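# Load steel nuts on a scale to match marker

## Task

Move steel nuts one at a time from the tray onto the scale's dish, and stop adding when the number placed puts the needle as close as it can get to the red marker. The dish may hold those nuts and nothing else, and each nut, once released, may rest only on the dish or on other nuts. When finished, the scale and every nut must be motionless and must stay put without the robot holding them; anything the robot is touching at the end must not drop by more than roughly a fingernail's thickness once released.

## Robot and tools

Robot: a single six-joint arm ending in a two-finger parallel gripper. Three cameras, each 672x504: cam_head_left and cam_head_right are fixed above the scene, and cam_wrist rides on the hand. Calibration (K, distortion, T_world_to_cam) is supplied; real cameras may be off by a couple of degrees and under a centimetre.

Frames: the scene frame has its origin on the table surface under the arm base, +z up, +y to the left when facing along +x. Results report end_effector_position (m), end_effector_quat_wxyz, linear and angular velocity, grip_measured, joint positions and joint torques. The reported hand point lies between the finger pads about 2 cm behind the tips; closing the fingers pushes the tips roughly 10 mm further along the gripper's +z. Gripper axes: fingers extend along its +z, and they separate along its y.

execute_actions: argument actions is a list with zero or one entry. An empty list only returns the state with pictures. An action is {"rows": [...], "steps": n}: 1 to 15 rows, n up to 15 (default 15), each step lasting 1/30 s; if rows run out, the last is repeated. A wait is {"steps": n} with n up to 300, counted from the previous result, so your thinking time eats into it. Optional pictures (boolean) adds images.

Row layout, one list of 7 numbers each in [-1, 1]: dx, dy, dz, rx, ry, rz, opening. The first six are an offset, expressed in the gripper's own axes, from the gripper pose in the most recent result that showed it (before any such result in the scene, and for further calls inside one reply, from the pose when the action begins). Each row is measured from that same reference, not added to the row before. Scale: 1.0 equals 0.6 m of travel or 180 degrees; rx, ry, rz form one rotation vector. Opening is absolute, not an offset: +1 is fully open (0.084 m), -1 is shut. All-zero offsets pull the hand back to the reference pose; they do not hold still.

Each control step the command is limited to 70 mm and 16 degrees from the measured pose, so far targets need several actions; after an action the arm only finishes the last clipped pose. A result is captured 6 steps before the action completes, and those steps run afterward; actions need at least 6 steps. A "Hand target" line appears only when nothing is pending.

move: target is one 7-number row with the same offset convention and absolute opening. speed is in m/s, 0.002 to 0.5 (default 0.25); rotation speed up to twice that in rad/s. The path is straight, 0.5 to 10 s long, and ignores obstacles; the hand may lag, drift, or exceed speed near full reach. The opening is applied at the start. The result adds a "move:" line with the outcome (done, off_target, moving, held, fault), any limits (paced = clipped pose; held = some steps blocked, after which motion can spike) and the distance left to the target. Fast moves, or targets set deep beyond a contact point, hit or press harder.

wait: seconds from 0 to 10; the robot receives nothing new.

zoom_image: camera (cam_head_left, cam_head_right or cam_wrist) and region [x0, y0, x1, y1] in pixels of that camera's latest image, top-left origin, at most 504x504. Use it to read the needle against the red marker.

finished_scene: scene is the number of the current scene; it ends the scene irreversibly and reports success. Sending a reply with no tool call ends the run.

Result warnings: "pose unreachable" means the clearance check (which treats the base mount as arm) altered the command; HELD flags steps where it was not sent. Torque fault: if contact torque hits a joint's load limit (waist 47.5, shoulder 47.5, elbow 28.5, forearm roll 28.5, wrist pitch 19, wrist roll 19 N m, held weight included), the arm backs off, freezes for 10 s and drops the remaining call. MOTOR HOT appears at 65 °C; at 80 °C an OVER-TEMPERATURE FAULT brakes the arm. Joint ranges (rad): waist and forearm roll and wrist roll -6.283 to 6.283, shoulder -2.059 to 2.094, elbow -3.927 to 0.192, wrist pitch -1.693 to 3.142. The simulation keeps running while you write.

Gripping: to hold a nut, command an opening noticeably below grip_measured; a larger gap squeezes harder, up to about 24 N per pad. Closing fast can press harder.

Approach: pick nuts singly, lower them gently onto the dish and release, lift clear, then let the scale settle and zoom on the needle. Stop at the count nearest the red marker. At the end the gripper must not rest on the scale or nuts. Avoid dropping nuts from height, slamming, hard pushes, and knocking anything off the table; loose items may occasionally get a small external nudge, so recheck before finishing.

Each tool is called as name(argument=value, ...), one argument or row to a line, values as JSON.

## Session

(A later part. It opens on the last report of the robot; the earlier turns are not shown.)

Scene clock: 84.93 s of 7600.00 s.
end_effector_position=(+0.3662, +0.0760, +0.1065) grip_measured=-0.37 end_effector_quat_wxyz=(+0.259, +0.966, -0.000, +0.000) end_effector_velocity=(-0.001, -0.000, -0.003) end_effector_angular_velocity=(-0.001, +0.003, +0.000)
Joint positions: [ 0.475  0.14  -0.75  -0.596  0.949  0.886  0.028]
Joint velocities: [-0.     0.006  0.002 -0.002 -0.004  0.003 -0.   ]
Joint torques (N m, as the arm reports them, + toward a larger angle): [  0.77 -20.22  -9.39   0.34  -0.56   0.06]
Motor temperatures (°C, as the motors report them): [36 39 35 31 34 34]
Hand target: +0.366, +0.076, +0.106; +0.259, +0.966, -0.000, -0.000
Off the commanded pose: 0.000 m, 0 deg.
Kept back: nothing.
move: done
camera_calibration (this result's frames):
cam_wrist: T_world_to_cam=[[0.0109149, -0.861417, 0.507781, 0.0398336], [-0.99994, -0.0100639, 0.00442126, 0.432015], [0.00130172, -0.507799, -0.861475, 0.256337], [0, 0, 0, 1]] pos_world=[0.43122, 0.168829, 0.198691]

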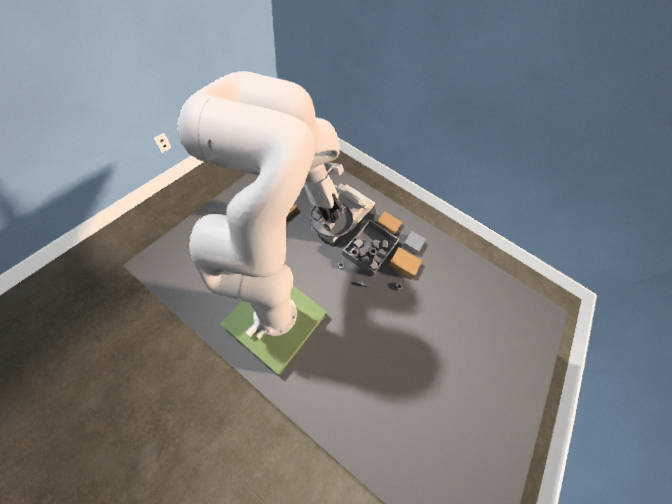

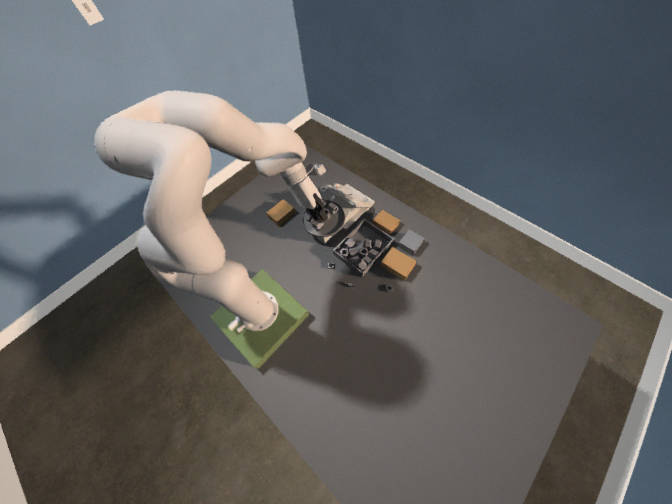

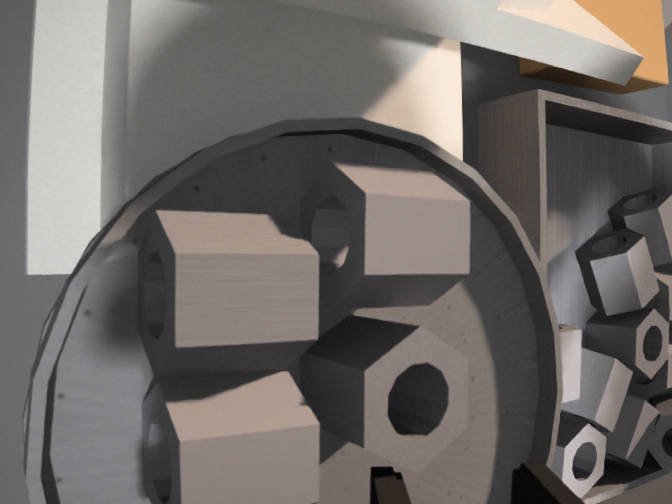

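move(
  target=[0,-0.0045,0.0078,0,0,0,-0.65],
  speed=0.02,
)

Scene clock: 85.87 s of 7600.00 s.
end_effector_position=(+0.3662, +0.0759, +0.1012) grip_measured=-0.37 end_effector_quat_wxyz=(+0.259, +0.966, -0.000, -0.000) end_effector_velocity=(+0.000, +0.001, -0.001) end_effector_angular_velocity=(+0.004, -0.002, -0.001)
Joint positions: [ 0.473  0.154 -0.749 -0.603  0.936  0.895  0.028]
Joint velocities: [-0.     0.003  0.     0.    -0.006  0.003 -0.   ]
Joint torques (N m, as the arm reports them, + toward a larger angle): [  1.07 -19.82  -9.21   0.25  -0.56   0.09]
Motor temperatures (°C, as the motors report them): [36 39 35 31 34 34]
Hand target: +0.366, +0.076, +0.101; +0.259, +0.966, -0.000, +0.000
Off the commanded pose: 0.000 m, 0 deg.
Kept back: nothing.
move: done
camera_calibration (this result's frames):
cam_wrist: T_world_to_cam=[[0.0109881, -0.861407, 0.507796, 0.0424731], [-0.999939, -0.0100775, 0.00454252, 0.431996], [0.00120433, -0.507815, -0.861465, 0.251827], [0, 0, 0, 1]] pos_world=[0.431199, 0.168821, 0.19341]

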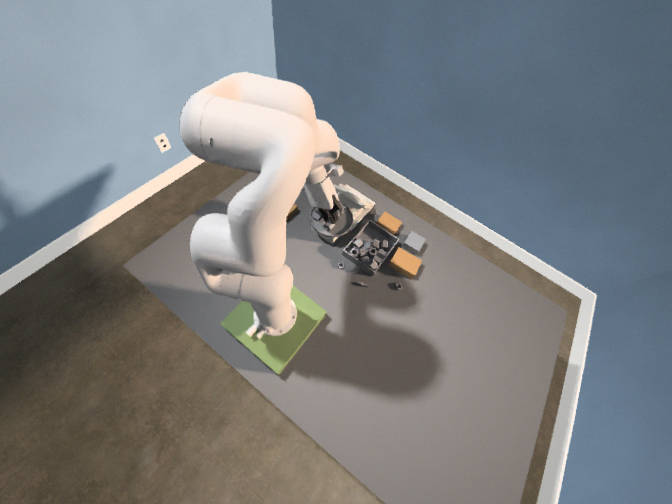

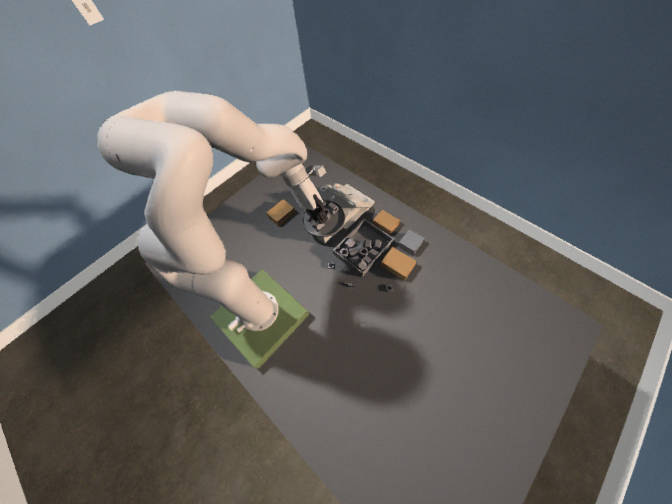

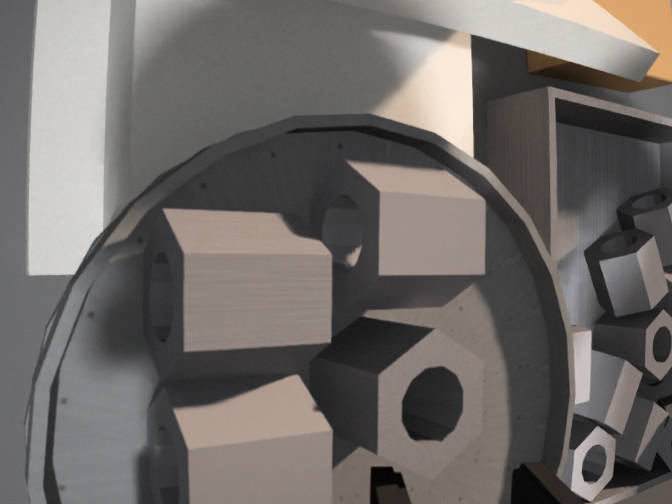

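move(
  target=[0,-0.0025,0.0043,0,0,0,-0.65],
  speed=0.015,
)

Scene clock: 86.80 s of 7600.00 s.
end_effector_position=(+0.3662, +0.0760, +0.0983) grip_measured=-0.37 end_effector_quat_wxyz=(+0.259, +0.966, -0.000, -0.000) end_effector_velocity=(+0.001, +0.000, -0.001) end_effector_angular_velocity=(+0.000, -0.001, +0.001)
Joint positions: [ 0.472  0.162 -0.749 -0.607  0.929  0.9    0.028]
Joint velocities: [ 0.     0.002 -0.001 -0.002 -0.002  0.001 -0.   ]
Joint torques (N m, as the arm reports them, + toward a larger angle): [  0.73 -20.23  -9.16   0.34  -0.65  -0.06]
Motor temperatures (°C, as the motors report them): [36 39 35 31 34 34]
Hand target: +0.366, +0.076, +0.098; +0.259, +0.966, -0.000, -0.000
Off the commanded pose: 0.000 m, 0 deg.
Kept back: nothing.
move: done
camera_calibration (this result's frames):
cam_wrist: T_world_to_cam=[[0.0110248, -0.861404, 0.507801, 0.0439423], [-0.999939, -0.0100853, 0.00460138, 0.431989], [0.00115767, -0.507821, -0.861462, 0.249339], [0, 0, 0, 1]] pos_world=[0.43119, 0.168828, 0.190494]

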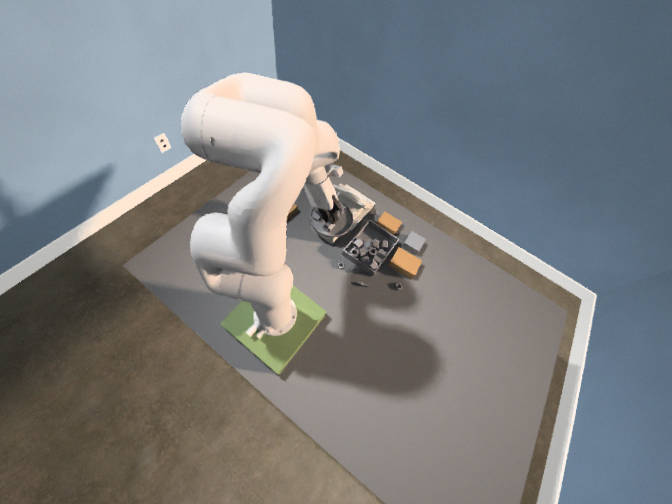

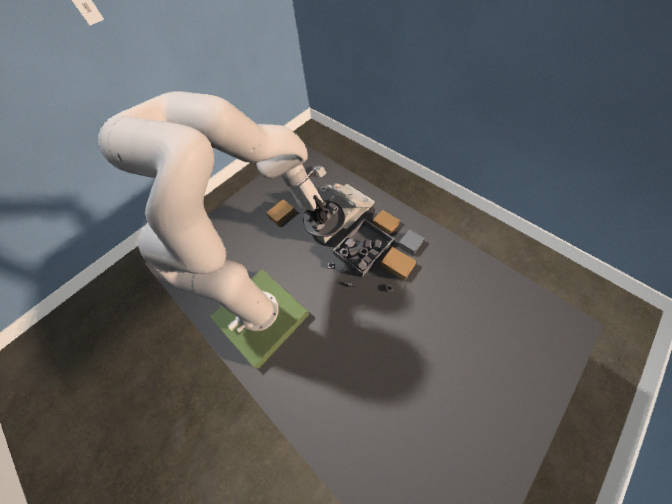

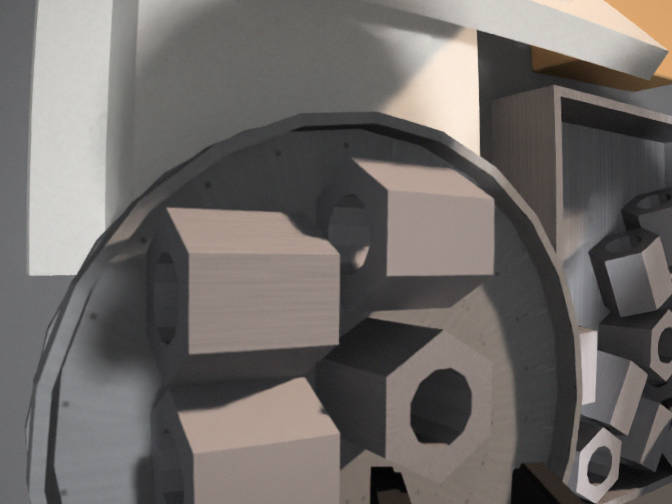

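move(
  target=[0,0,0.006,0,0,0,-0.65],
  speed=0.015,
)

Scene clock: 87.73 s of 7600.00 s.
end_effector_position=(+0.3664, +0.0743, +0.0955) grip_measured=-0.37 end_effector_quat_wxyz=(+0.259, +0.966, -0.000, +0.000) end_effector_velocity=(-0.000, -0.001, -0.002) end_effector_angular_velocity=(-0.001, +0.001, -0.001)
Joint positions: [ 0.467  0.167 -0.746 -0.613  0.92   0.903  0.028]
Joint velocities: [-0.003  0.003  0.002 -0.002 -0.004  0.002  0.   ]
Joint torques (N m, as the arm reports them, + toward a larger angle): [  0.73 -19.03  -8.62   0.45  -0.5    0.01]
Motor temperatures (°C, as the motors report them): [36 39 35 31 34 34]
Hand target: +0.366, +0.074, +0.095; +0.259, +0.966, -0.000, -0.000
Off the commanded pose: 0.000 m, 0 deg.
Kept back: nothing.
move: done
camera_calibration (this result's frames):
cam_wrist: T_world_to_cam=[[0.0108263, -0.861558, 0.507543, 0.0441033], [-0.99994, -0.0101782, 0.00405208, 0.432246], [0.00167475, -0.507557, -0.861617, 0.245888], [0, 0, 0, 1]] pos_world=[0.431331, 0.167199, 0.187726]

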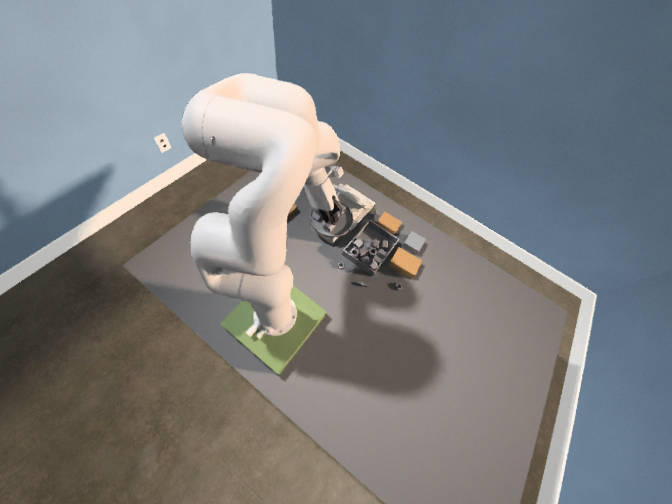

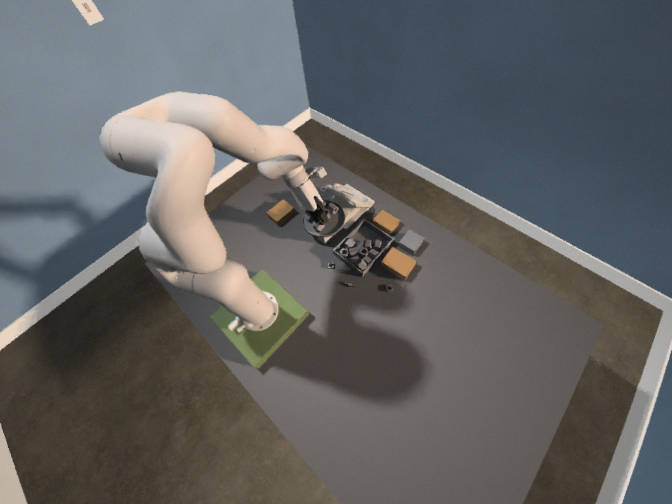

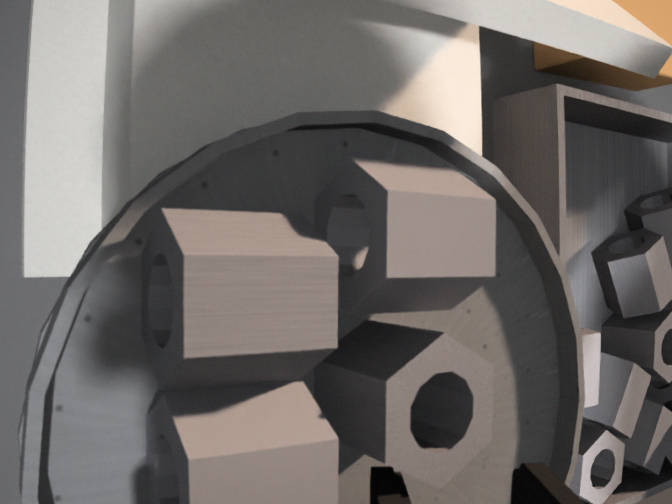

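execute_actions(
  actions=[
    {"rows":[[0,0,0,0,0,0,-0.5],[0,0,0,0,0,0,-0.42],[0,0,0,0,0,0,-0.36],[0,0,0,0,0,0,-0.32],[0,0,0,0,0,0,-0.28],[0,0,0,0,0,0,-0.24],[0,0,0,0,0,0,-0.22],[0,0,-0.005,0,0,0,-0.22],[0,0,-0.013,0,0,0,-0.22],[0,0,-0.024,0,0,0,-0.22],[0,0,-0.036,0,0,0,-0.22],[0,0,-0.048,0,0,0,-0.22],[0,0,-0.058,0,0,0,-0.22],[0,0,-0.064,0,0,0,-0.22],[0,0,-0.067,0,0,0,-0.22]]},
  ],
)

move(
  target=[-0.057,0.286,0.172,0.1667,0,0,-0.1],
  speed=0.4,
)

Scene clock: 88.37 s of 7600.00 s.
end_effector_position=(+0.3660, +0.0742, +0.0956) grip_measured=-0.25 end_effector_quat_wxyz=(+0.260, +0.966, -0.000, -0.000) end_effector_velocity=(-0.006, +0.006, +0.017) end_effector_angular_velocity=(-0.014, +0.020, -0.006)
Joint positions: [ 0.467  0.167 -0.746 -0.612  0.922  0.903  0.033]
Joint velocities: [ 0.032 -0.035 -0.015  0.046  0.074 -0.028  0.012]
Joint torques (N m, as the arm reports them, + toward a larger angle): [  2.42 -21.54  -9.68   0.76  -0.79   0.11]
Motor temperatures (°C, as the motors report them): [36 39 35 31 34 34]
Steps of this call (steps 1 to 10: nothing new was sent; steps 11 to 19: the first 9 steps of this action). Readings (end_effector_position):
11: (+0.3663, +0.0742, +0.0953)
12: (+0.3663, +0.0742, +0.0953)
14: (+0.3663, +0.0743, +0.0954)
18: (+0.3661, +0.0741, +0.0953)
19: the state above

Scene clock: 90.47 s of 7600.00 s.
end_effector_position=(+0.3309, -0.1050, +0.1240) grip_measured=-0.11 end_effector_quat_wxyz=(-0.001, +1.000, +0.000, +0.000) end_effector_velocity=(-0.000, -0.001, -0.000) end_effector_angular_velocity=(+0.013, +0.002, +0.001)
Joint positions: [-0.279 -0.173 -0.466 -0.003  0.637 -0.303  0.039]
Joint velocities: [-0.009  0.004 -0.006  0.019  0.007 -0.025 -0.   ]
Joint torques (N m, as the arm reports them, + toward a larger angle): [  0.85 -14.24  -9.53   0.31  -2.05  -0.04]
Motor temperatures (°C, as the motors report them): [36 39 35 31 34 34]
Hand target: +0.331, -0.105, +0.124; -0.002, +1.000, +0.000, -0.000
Off your previous action's commanded pose: 0.019 m, 0 deg at its last step (step 6 of this call).
Off the commanded pose: 0.002 m, 0 deg.
Kept back: nothing.
move: done; limits=paced
camera_calibration (this result's frames):
cam_wrist: T_world_to_cam=[[0.0124117, -0.999908, 0.00544574, -0.0772722], [-0.999922, -0.0124199, -0.00149052, 0.39526], [0.00155802, -0.00542681, -0.999984, 0.249394], [0, 0, 0, 1]] pos_world=[0.395799, -0.0710026, 0.2504]

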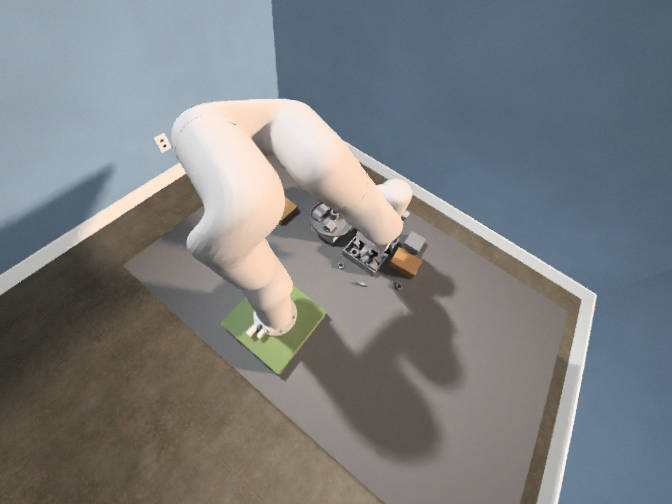

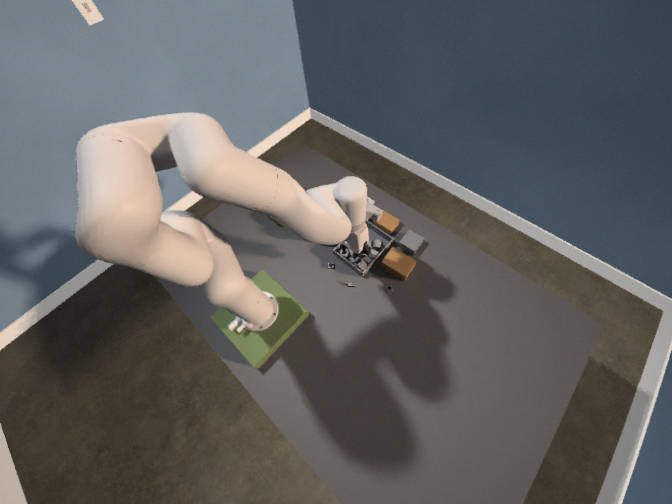

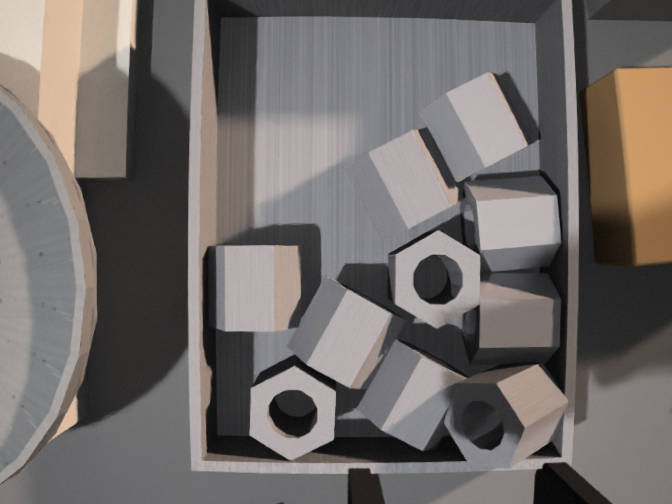

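zoom_image(
  camera="cam_wrist",
  region=[330,0,590,260],
)

Region (330, 0, 590, 260) of cam_wrist's 672x504 image, scaled by 1.938, with more detail than that image has.

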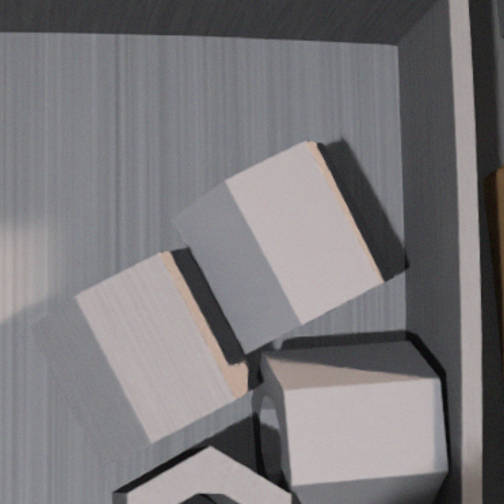

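move(
  target=[0.194,0.002,0.105,0,0,-0.157,0.7],
  speed=0.3,
)

Scene clock: 94.40 s of 7600.00 s.
end_effector_position=(+0.4472, -0.1063, +0.0615) grip_measured=+0.70 end_effector_quat_wxyz=(-0.001, +0.970, +0.244, +0.001) end_effector_velocity=(+0.002, -0.001, -0.002) end_effector_angular_velocity=(+0.003, +0.003, +0.005)
Joint positions: [-0.206  0.322 -0.86  -0.005  0.535 -0.722  0.073]
Joint velocities: [-0.001  0.01  -0.009  0.004  0.002 -0.009  0.   ]
Joint torques (N m, as the arm reports them, + toward a larger angle): [  0.62 -22.82  -8.99   0.61  -2.01  -0.03]
Motor temperatures (°C, as the motors report them): [36 39 35 31 34 34]
Hand target: +0.447, -0.106, +0.061; -0.001, +0.970, +0.245, +0.000
Off the commanded pose: 0.001 m, 0 deg.
Kept back: nothing.
move: done
camera_calibration (this result's frames):
cam_wrist: T_world_to_cam=[[0.483932, -0.875082, 0.00638573, -0.277383], [-0.875087, -0.483956, -0.00295115, 0.405587], [0.00567291, -0.00415992, -0.999975, 0.185004], [0, 0, 0, 1]] pos_world=[0.488109, -0.0456767, 0.187968]

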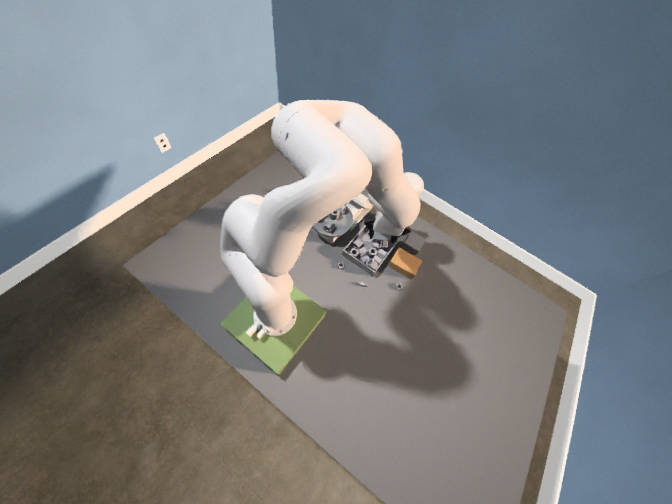

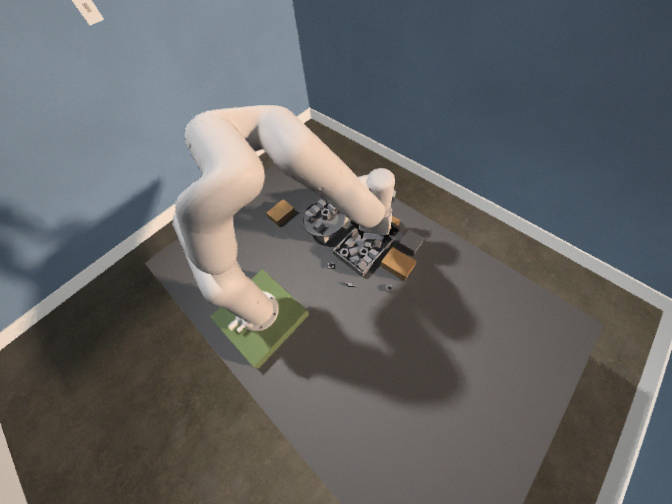

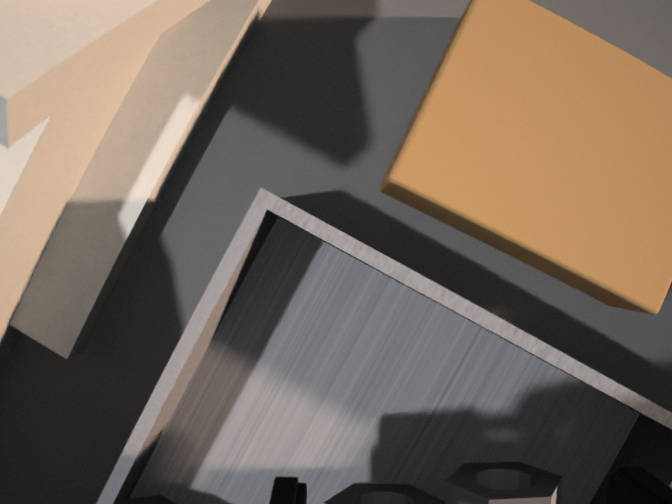

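move(
  target=[0,0,0.057,0,0,0,0.7],
  speed=0.07,
)

Scene clock: 95.53 s of 7600.00 s.
end_effector_position=(+0.4473, -0.1061, +0.0275) grip_measured=+0.70 end_effector_quat_wxyz=(-0.001, +0.970, +0.244, +0.001) end_effector_velocity=(+0.002, -0.000, -0.000) end_effector_angular_velocity=(-0.002, -0.006, +0.001)
Joint positions: [-0.206  0.415 -0.867 -0.005  0.449 -0.722  0.073]
Joint velocities: [ 0.001  0.004 -0.004 -0.001 -0.006  0.     0.   ]
Joint torques (N m, as the arm reports them, + toward a larger angle): [  0.83 -23.73  -8.22   0.42  -2.04  -0.17]
Motor temperatures (°C, as the motors report them): [36 39 35 31 34 34]
Hand target: +0.447, -0.106, +0.027; -0.001, +0.970, +0.244, +0.001
Off the commanded pose: 0.000 m, 0 deg.
Kept back: nothing.
move: done
camera_calibration (this result's frames):
cam_wrist: T_world_to_cam=[[0.484034, -0.875027, 0.00623781, -0.277059], [-0.875031, -0.484058, -0.00304088, 0.405571], [0.00568032, -0.00398639, -0.999976, 0.151049], [0, 0, 0, 1]] pos_world=[0.488135, -0.0455121, 0.154006]

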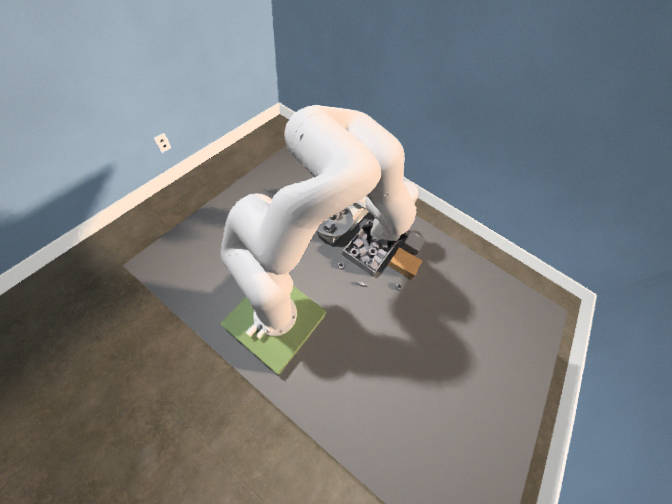

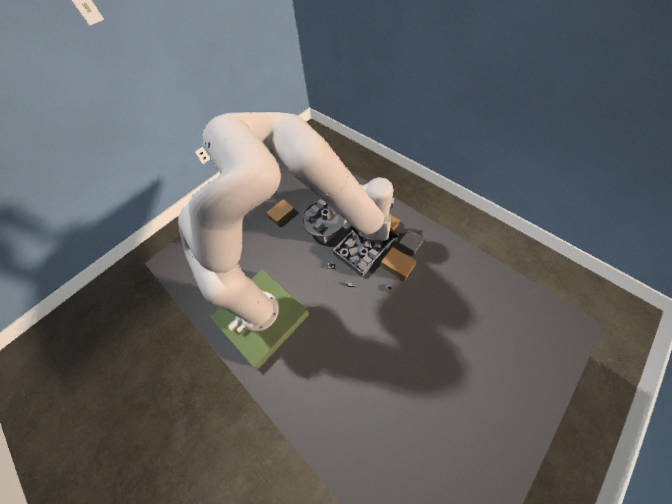

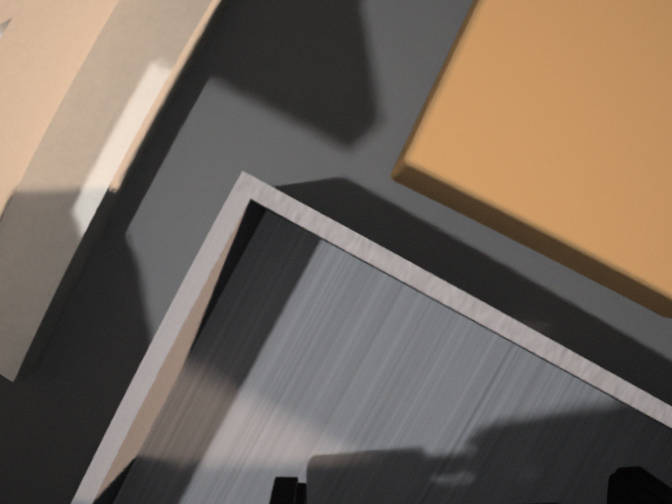

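execute_actions(
  actions=[],
)

Scene clock: 99.10 s of 7600.00 s.
end_effector_position=(+0.4473, -0.1062, +0.0273) grip_measured=+0.70 end_effector_quat_wxyz=(-0.001, +0.970, +0.244, +0.001) end_effector_velocity=(-0.000, +0.001, -0.001) end_effector_angular_velocity=(+0.001, +0.001, +0.000)
Joint positions: [-0.206  0.415 -0.867 -0.005  0.449 -0.722  0.073]
Joint velocities: [ 0.001  0.002  0.     0.001 -0.001  0.     0.   ]
Joint torques (N m, as the arm reports them, + toward a larger angle): [  0.88 -23.63  -8.13   0.49  -2.04  -0.11]
Motor temperatures (°C, as the motors report them): [36 39 35 31 34 34]
Hand target: +0.447, -0.106, +0.027; -0.001, +0.970, +0.244, +0.001
Off the commanded pose: 0.000 m, 0 deg.
Kept back: nothing.
Steps of this call (steps 1 to 107: nothing new was sent). Readings (end_effector_position):
1: (+0.4473, -0.1062, +0.0275)
2: (+0.4473, -0.1062, +0.0275)
4: (+0.4473, -0.1062, +0.0274)
8: (+0.4473, -0.1062, +0.0274)
107: the state above
camera_calibration (this result's frames):
cam_wrist: T_world_to_cam=[[0.484008, -0.875041, 0.00626332, -0.277084], [-0.875045, -0.484032, -0.00306077, 0.405594], [0.00570995, -0.00399925, -0.999976, 0.15084], [0, 0, 0, 1]] pos_world=[0.488162, -0.045536, 0.153813]

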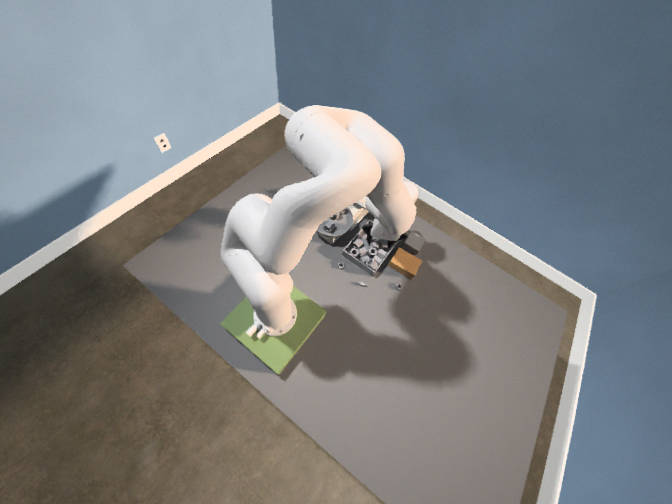

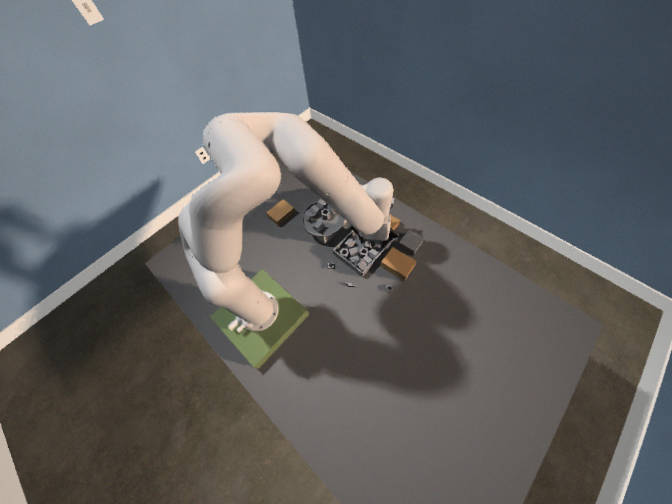

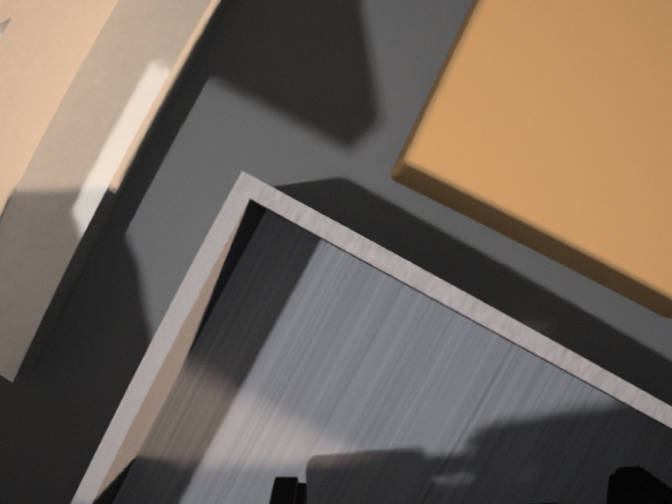

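move(
  target=[0,0,0,0,0,0,0.45],
  speed=0.05,
)

Scene clock: 100.03 s of 7600.00 s.
end_effector_position=(+0.4473, -0.1062, +0.0273) grip_measured=+0.44 end_effector_quat_wxyz=(-0.001, +0.970, +0.244, +0.001) end_effector_velocity=(+0.000, -0.000, +0.001) end_effector_angular_velocity=(-0.000, -0.001, -0.001)
Joint positions: [-0.206  0.415 -0.867 -0.005  0.449 -0.722  0.063]
Joint velocities: [-0.    -0.001 -0.    -0.     0.     0.001 -0.   ]
Joint torques (N m, as the arm reports them, + toward a larger angle): [  1.17 -23.54  -8.28   0.5   -1.92  -0.01]
Motor temperatures (°C, as the motors report them): [36 39 35 31 34 34]
Hand target: +0.447, -0.106, +0.027; -0.001, +0.970, +0.244, +0.001
Off the commanded pose: 0.000 m, 0 deg.
Kept back: nothing.
move: done
camera_calibration (this result's frames):
cam_wrist: T_world_to_cam=[[0.484013, -0.875039, 0.00624855, -0.277078], [-0.875043, -0.484036, -0.00304526, 0.405588], [0.00568925, -0.0039938, -0.999976, 0.150846], [0, 0, 0, 1]] pos_world=[0.488157, -0.0455319, 0.153809]

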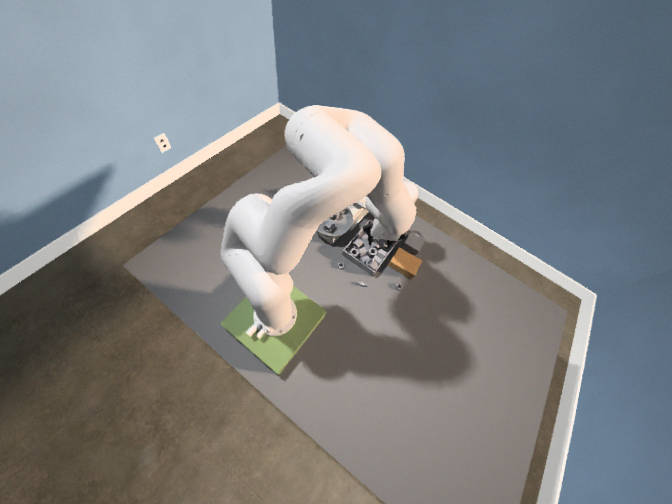

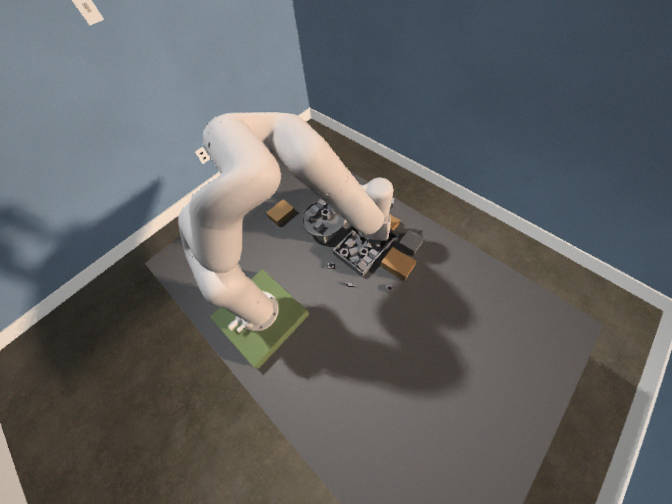

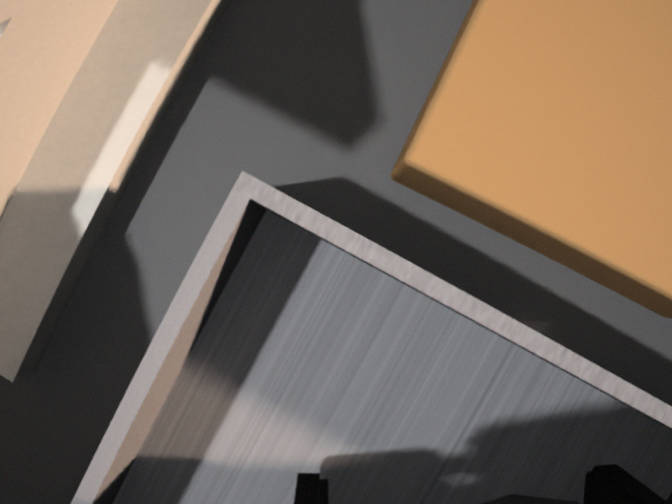

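move(
  target=[0,0,0,0,0,0,0.25],
  speed=0.05,
)

Scene clock: 100.97 s of 7600.00 s.
end_effector_position=(+0.4472, -0.1061, +0.0272) grip_measured=+0.36 end_effector_quat_wxyz=(-0.001, +0.970, +0.244, +0.000) end_effector_velocity=(+0.000, +0.000, -0.000) end_effector_angular_velocity=(+0.000, -0.000, +0.001)
Joint positions: [-0.206  0.416 -0.867 -0.005  0.449 -0.722  0.059]
Joint velocities: [ 0.001  0.001 -0.     0.    -0.001 -0.001 -0.   ]
Joint torques (N m, as the arm reports them, + toward a larger angle): [  1.1  -24.78  -8.63   0.51  -2.35  -0.18]
Motor temperatures (°C, as the motors report them): [36 39 35 31 34 34]
Hand target: +0.447, -0.106, +0.027; -0.001, +0.970, +0.244, +0.001
Off the commanded pose: 0.000 m, 0 deg.
Kept back: nothing.
move: done
camera_calibration (this result's frames):
cam_wrist: T_world_to_cam=[[0.484008, -0.875043, 0.0060492, -0.276995], [-0.875047, -0.484029, -0.00282721, 0.4055], [0.00540192, -0.00392495, -0.999978, 0.150896], [0, 0, 0, 1]] pos_world=[0.488084, -0.0455163, 0.153714]

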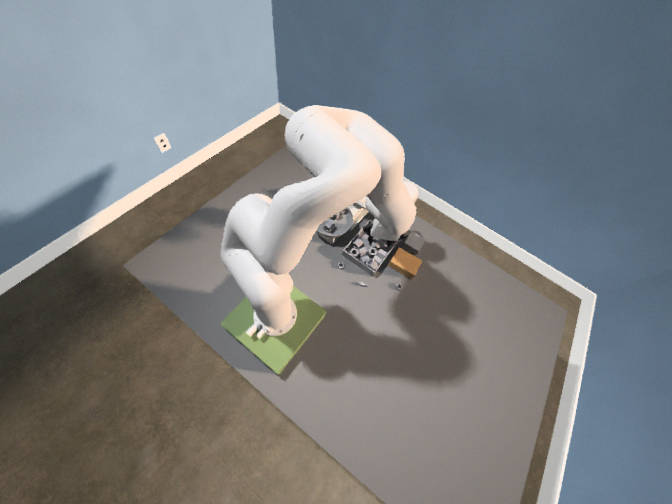

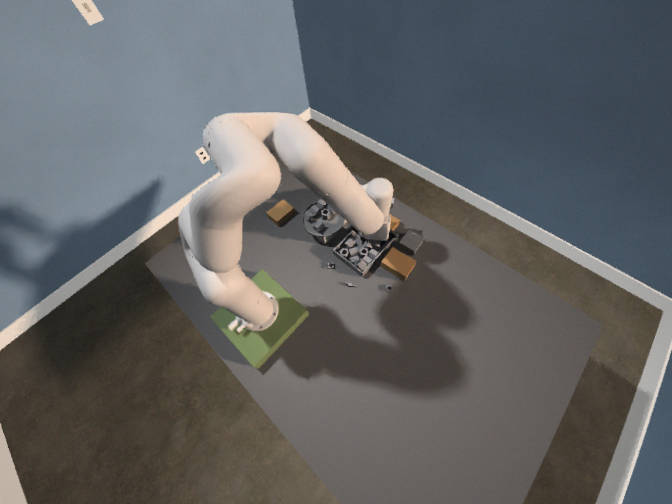

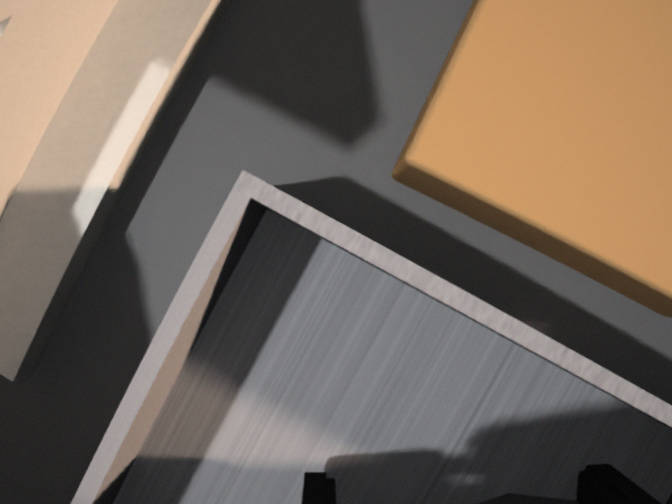

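move(
  target=[0,0,-0.03,0,0,0,0.0],
  speed=0.03,
)

Scene clock: 103.07 s of 7600.00 s.
end_effector_position=(+0.4471, -0.1062, +0.0450) grip_measured=+0.36 end_effector_quat_wxyz=(-0.001, +0.970, +0.244, +0.000) end_effector_velocity=(-0.001, +0.001, +0.001) end_effector_angular_velocity=(+0.001, +0.003, +0.000)
Joint positions: [-0.206  0.366 -0.862 -0.005  0.493 -0.722  0.059]
Joint velocities: [ 0.001 -0.004  0.002  0.     0.005  0.    -0.   ]
Joint torques (N m, as the arm reports them, + toward a larger angle): [  0.97 -24.4   -9.38   0.35  -2.27   0.06]
Motor temperatures (°C, as the motors report them): [36 39 35 31 34 34]
Hand target: +0.447, -0.106, +0.045; -0.001, +0.970, +0.244, +0.000
Off the commanded pose: 0.000 m, 0 deg.
Kept back: nothing.
move: done
camera_calibration (this result's frames):
cam_wrist: T_world_to_cam=[[0.48397, -0.875064, 0.00596007, -0.277084], [-0.875069, -0.483991, -0.0026024, 0.405424], [0.00516189, -0.00395599, -0.999979, 0.168754], [0, 0, 0, 1]] pos_world=[0.488003, -0.0455772, 0.171457]

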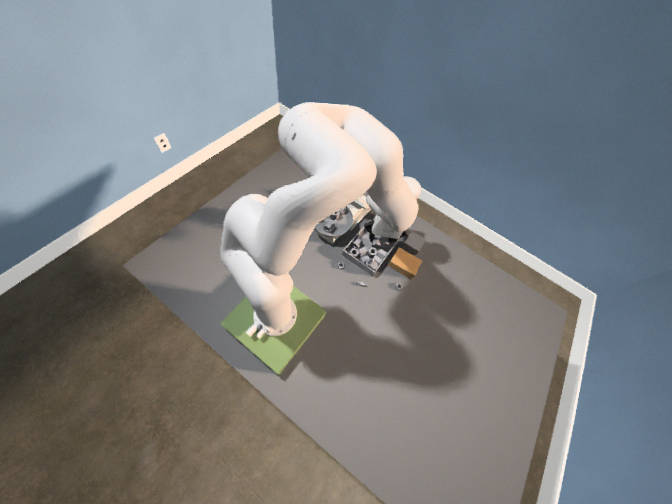

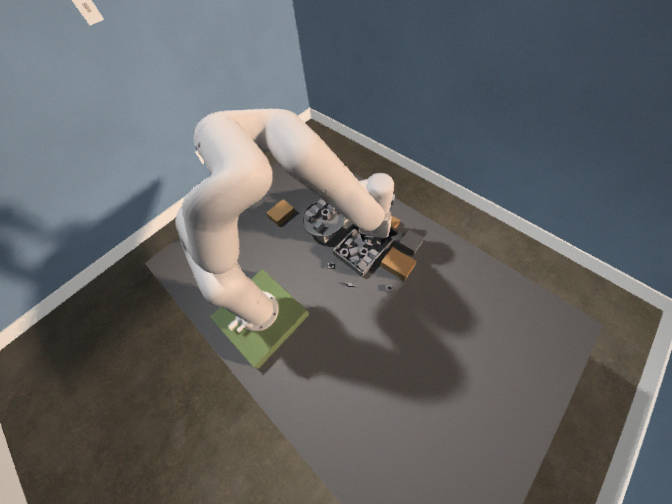

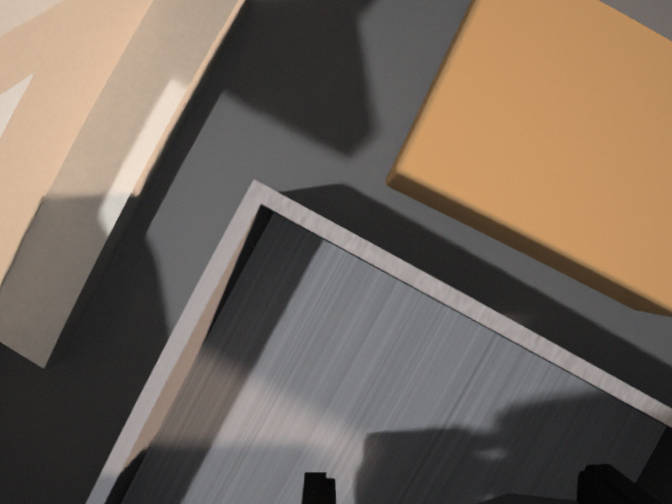

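move(
  target=[0,0,-0.108,0,0,0,0.0],
  speed=0.1,
)

zoom_image(
  camera="cam_head_left",
  region=[320,180,440,270],
)

zoom_image(
  camera="cam_head_right",
  region=[295,180,415,270],
)

Scene clock: 104.37 s of 7600.00 s.
end_effector_position=(+0.4467, -0.1064, +0.1091) grip_measured=+0.36 end_effector_quat_wxyz=(-0.001, +0.970, +0.244, -0.000) end_effector_velocity=(+0.000, -0.001, +0.003) end_effector_angular_velocity=(-0.000, -0.001, -0.000)
Joint positions: [-0.206  0.204 -0.87  -0.004  0.664 -0.722  0.059]
Joint velocities: [-0.001 -0.005 -0.003  0.     0.007 -0.001 -0.   ]
Joint torques (N m, as the arm reports them, + toward a larger angle): [  1.17 -23.13 -10.46   0.23  -2.2    0.04]
Motor temperatures (°C, as the motors report them): [36 39 35 31 34 34]
Hand target: +0.447, -0.107, +0.110; -0.001, +0.970, +0.244, +0.000
Off the commanded pose: 0.001 m, 0 deg.
Kept back: nothing.
move: done
camera_calibration (this result's frames):
cam_wrist: T_world_to_cam=[[0.483797, -0.875162, 0.00556281, -0.277384], [-0.87517, -0.483812, -0.00170824, 0.405113], [0.00418635, -0.00404196, -0.999983, 0.233321], [0, 0, 0, 1]] pos_world=[0.487764, -0.0458147, 0.235552]

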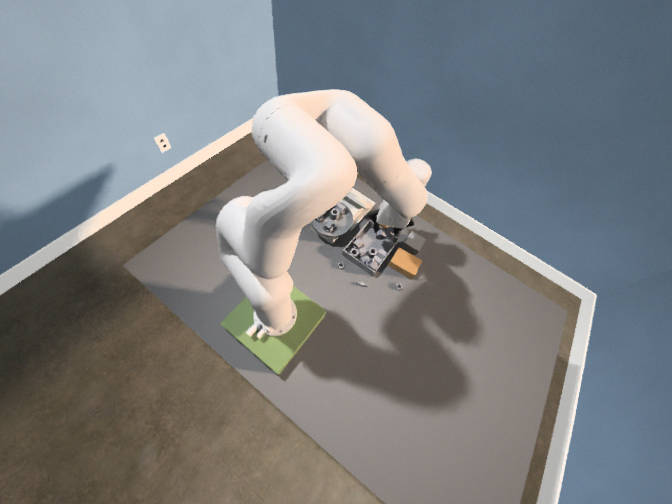

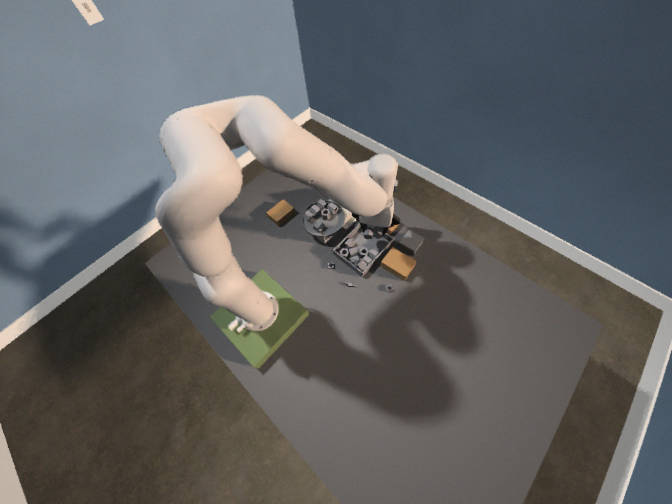

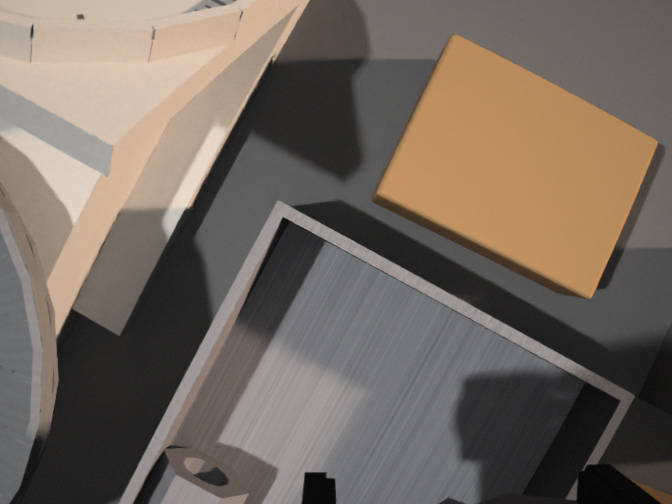

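Region (320, 180, 440, 270) of cam_head_left's 672x504 image, scaled by 4.200, with more detail than that image has; it fills the top 378 rows of this view, and the rest is white.

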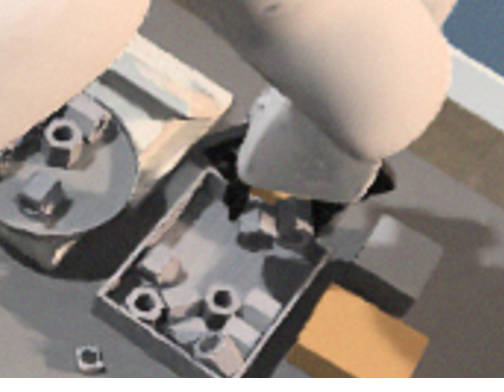

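Region (295, 180, 415, 270) of cam_head_right's 672x504 image, scaled by 4.200, with more detail than that image has; it fills the top 378 rows of this view, and the rest is white.

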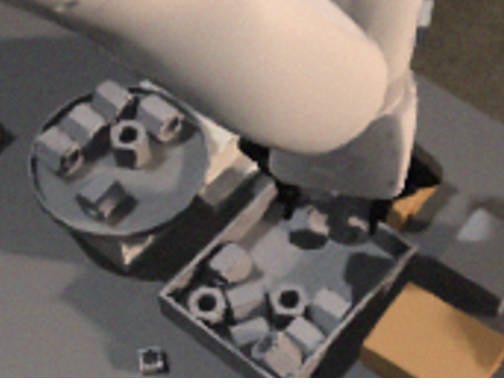

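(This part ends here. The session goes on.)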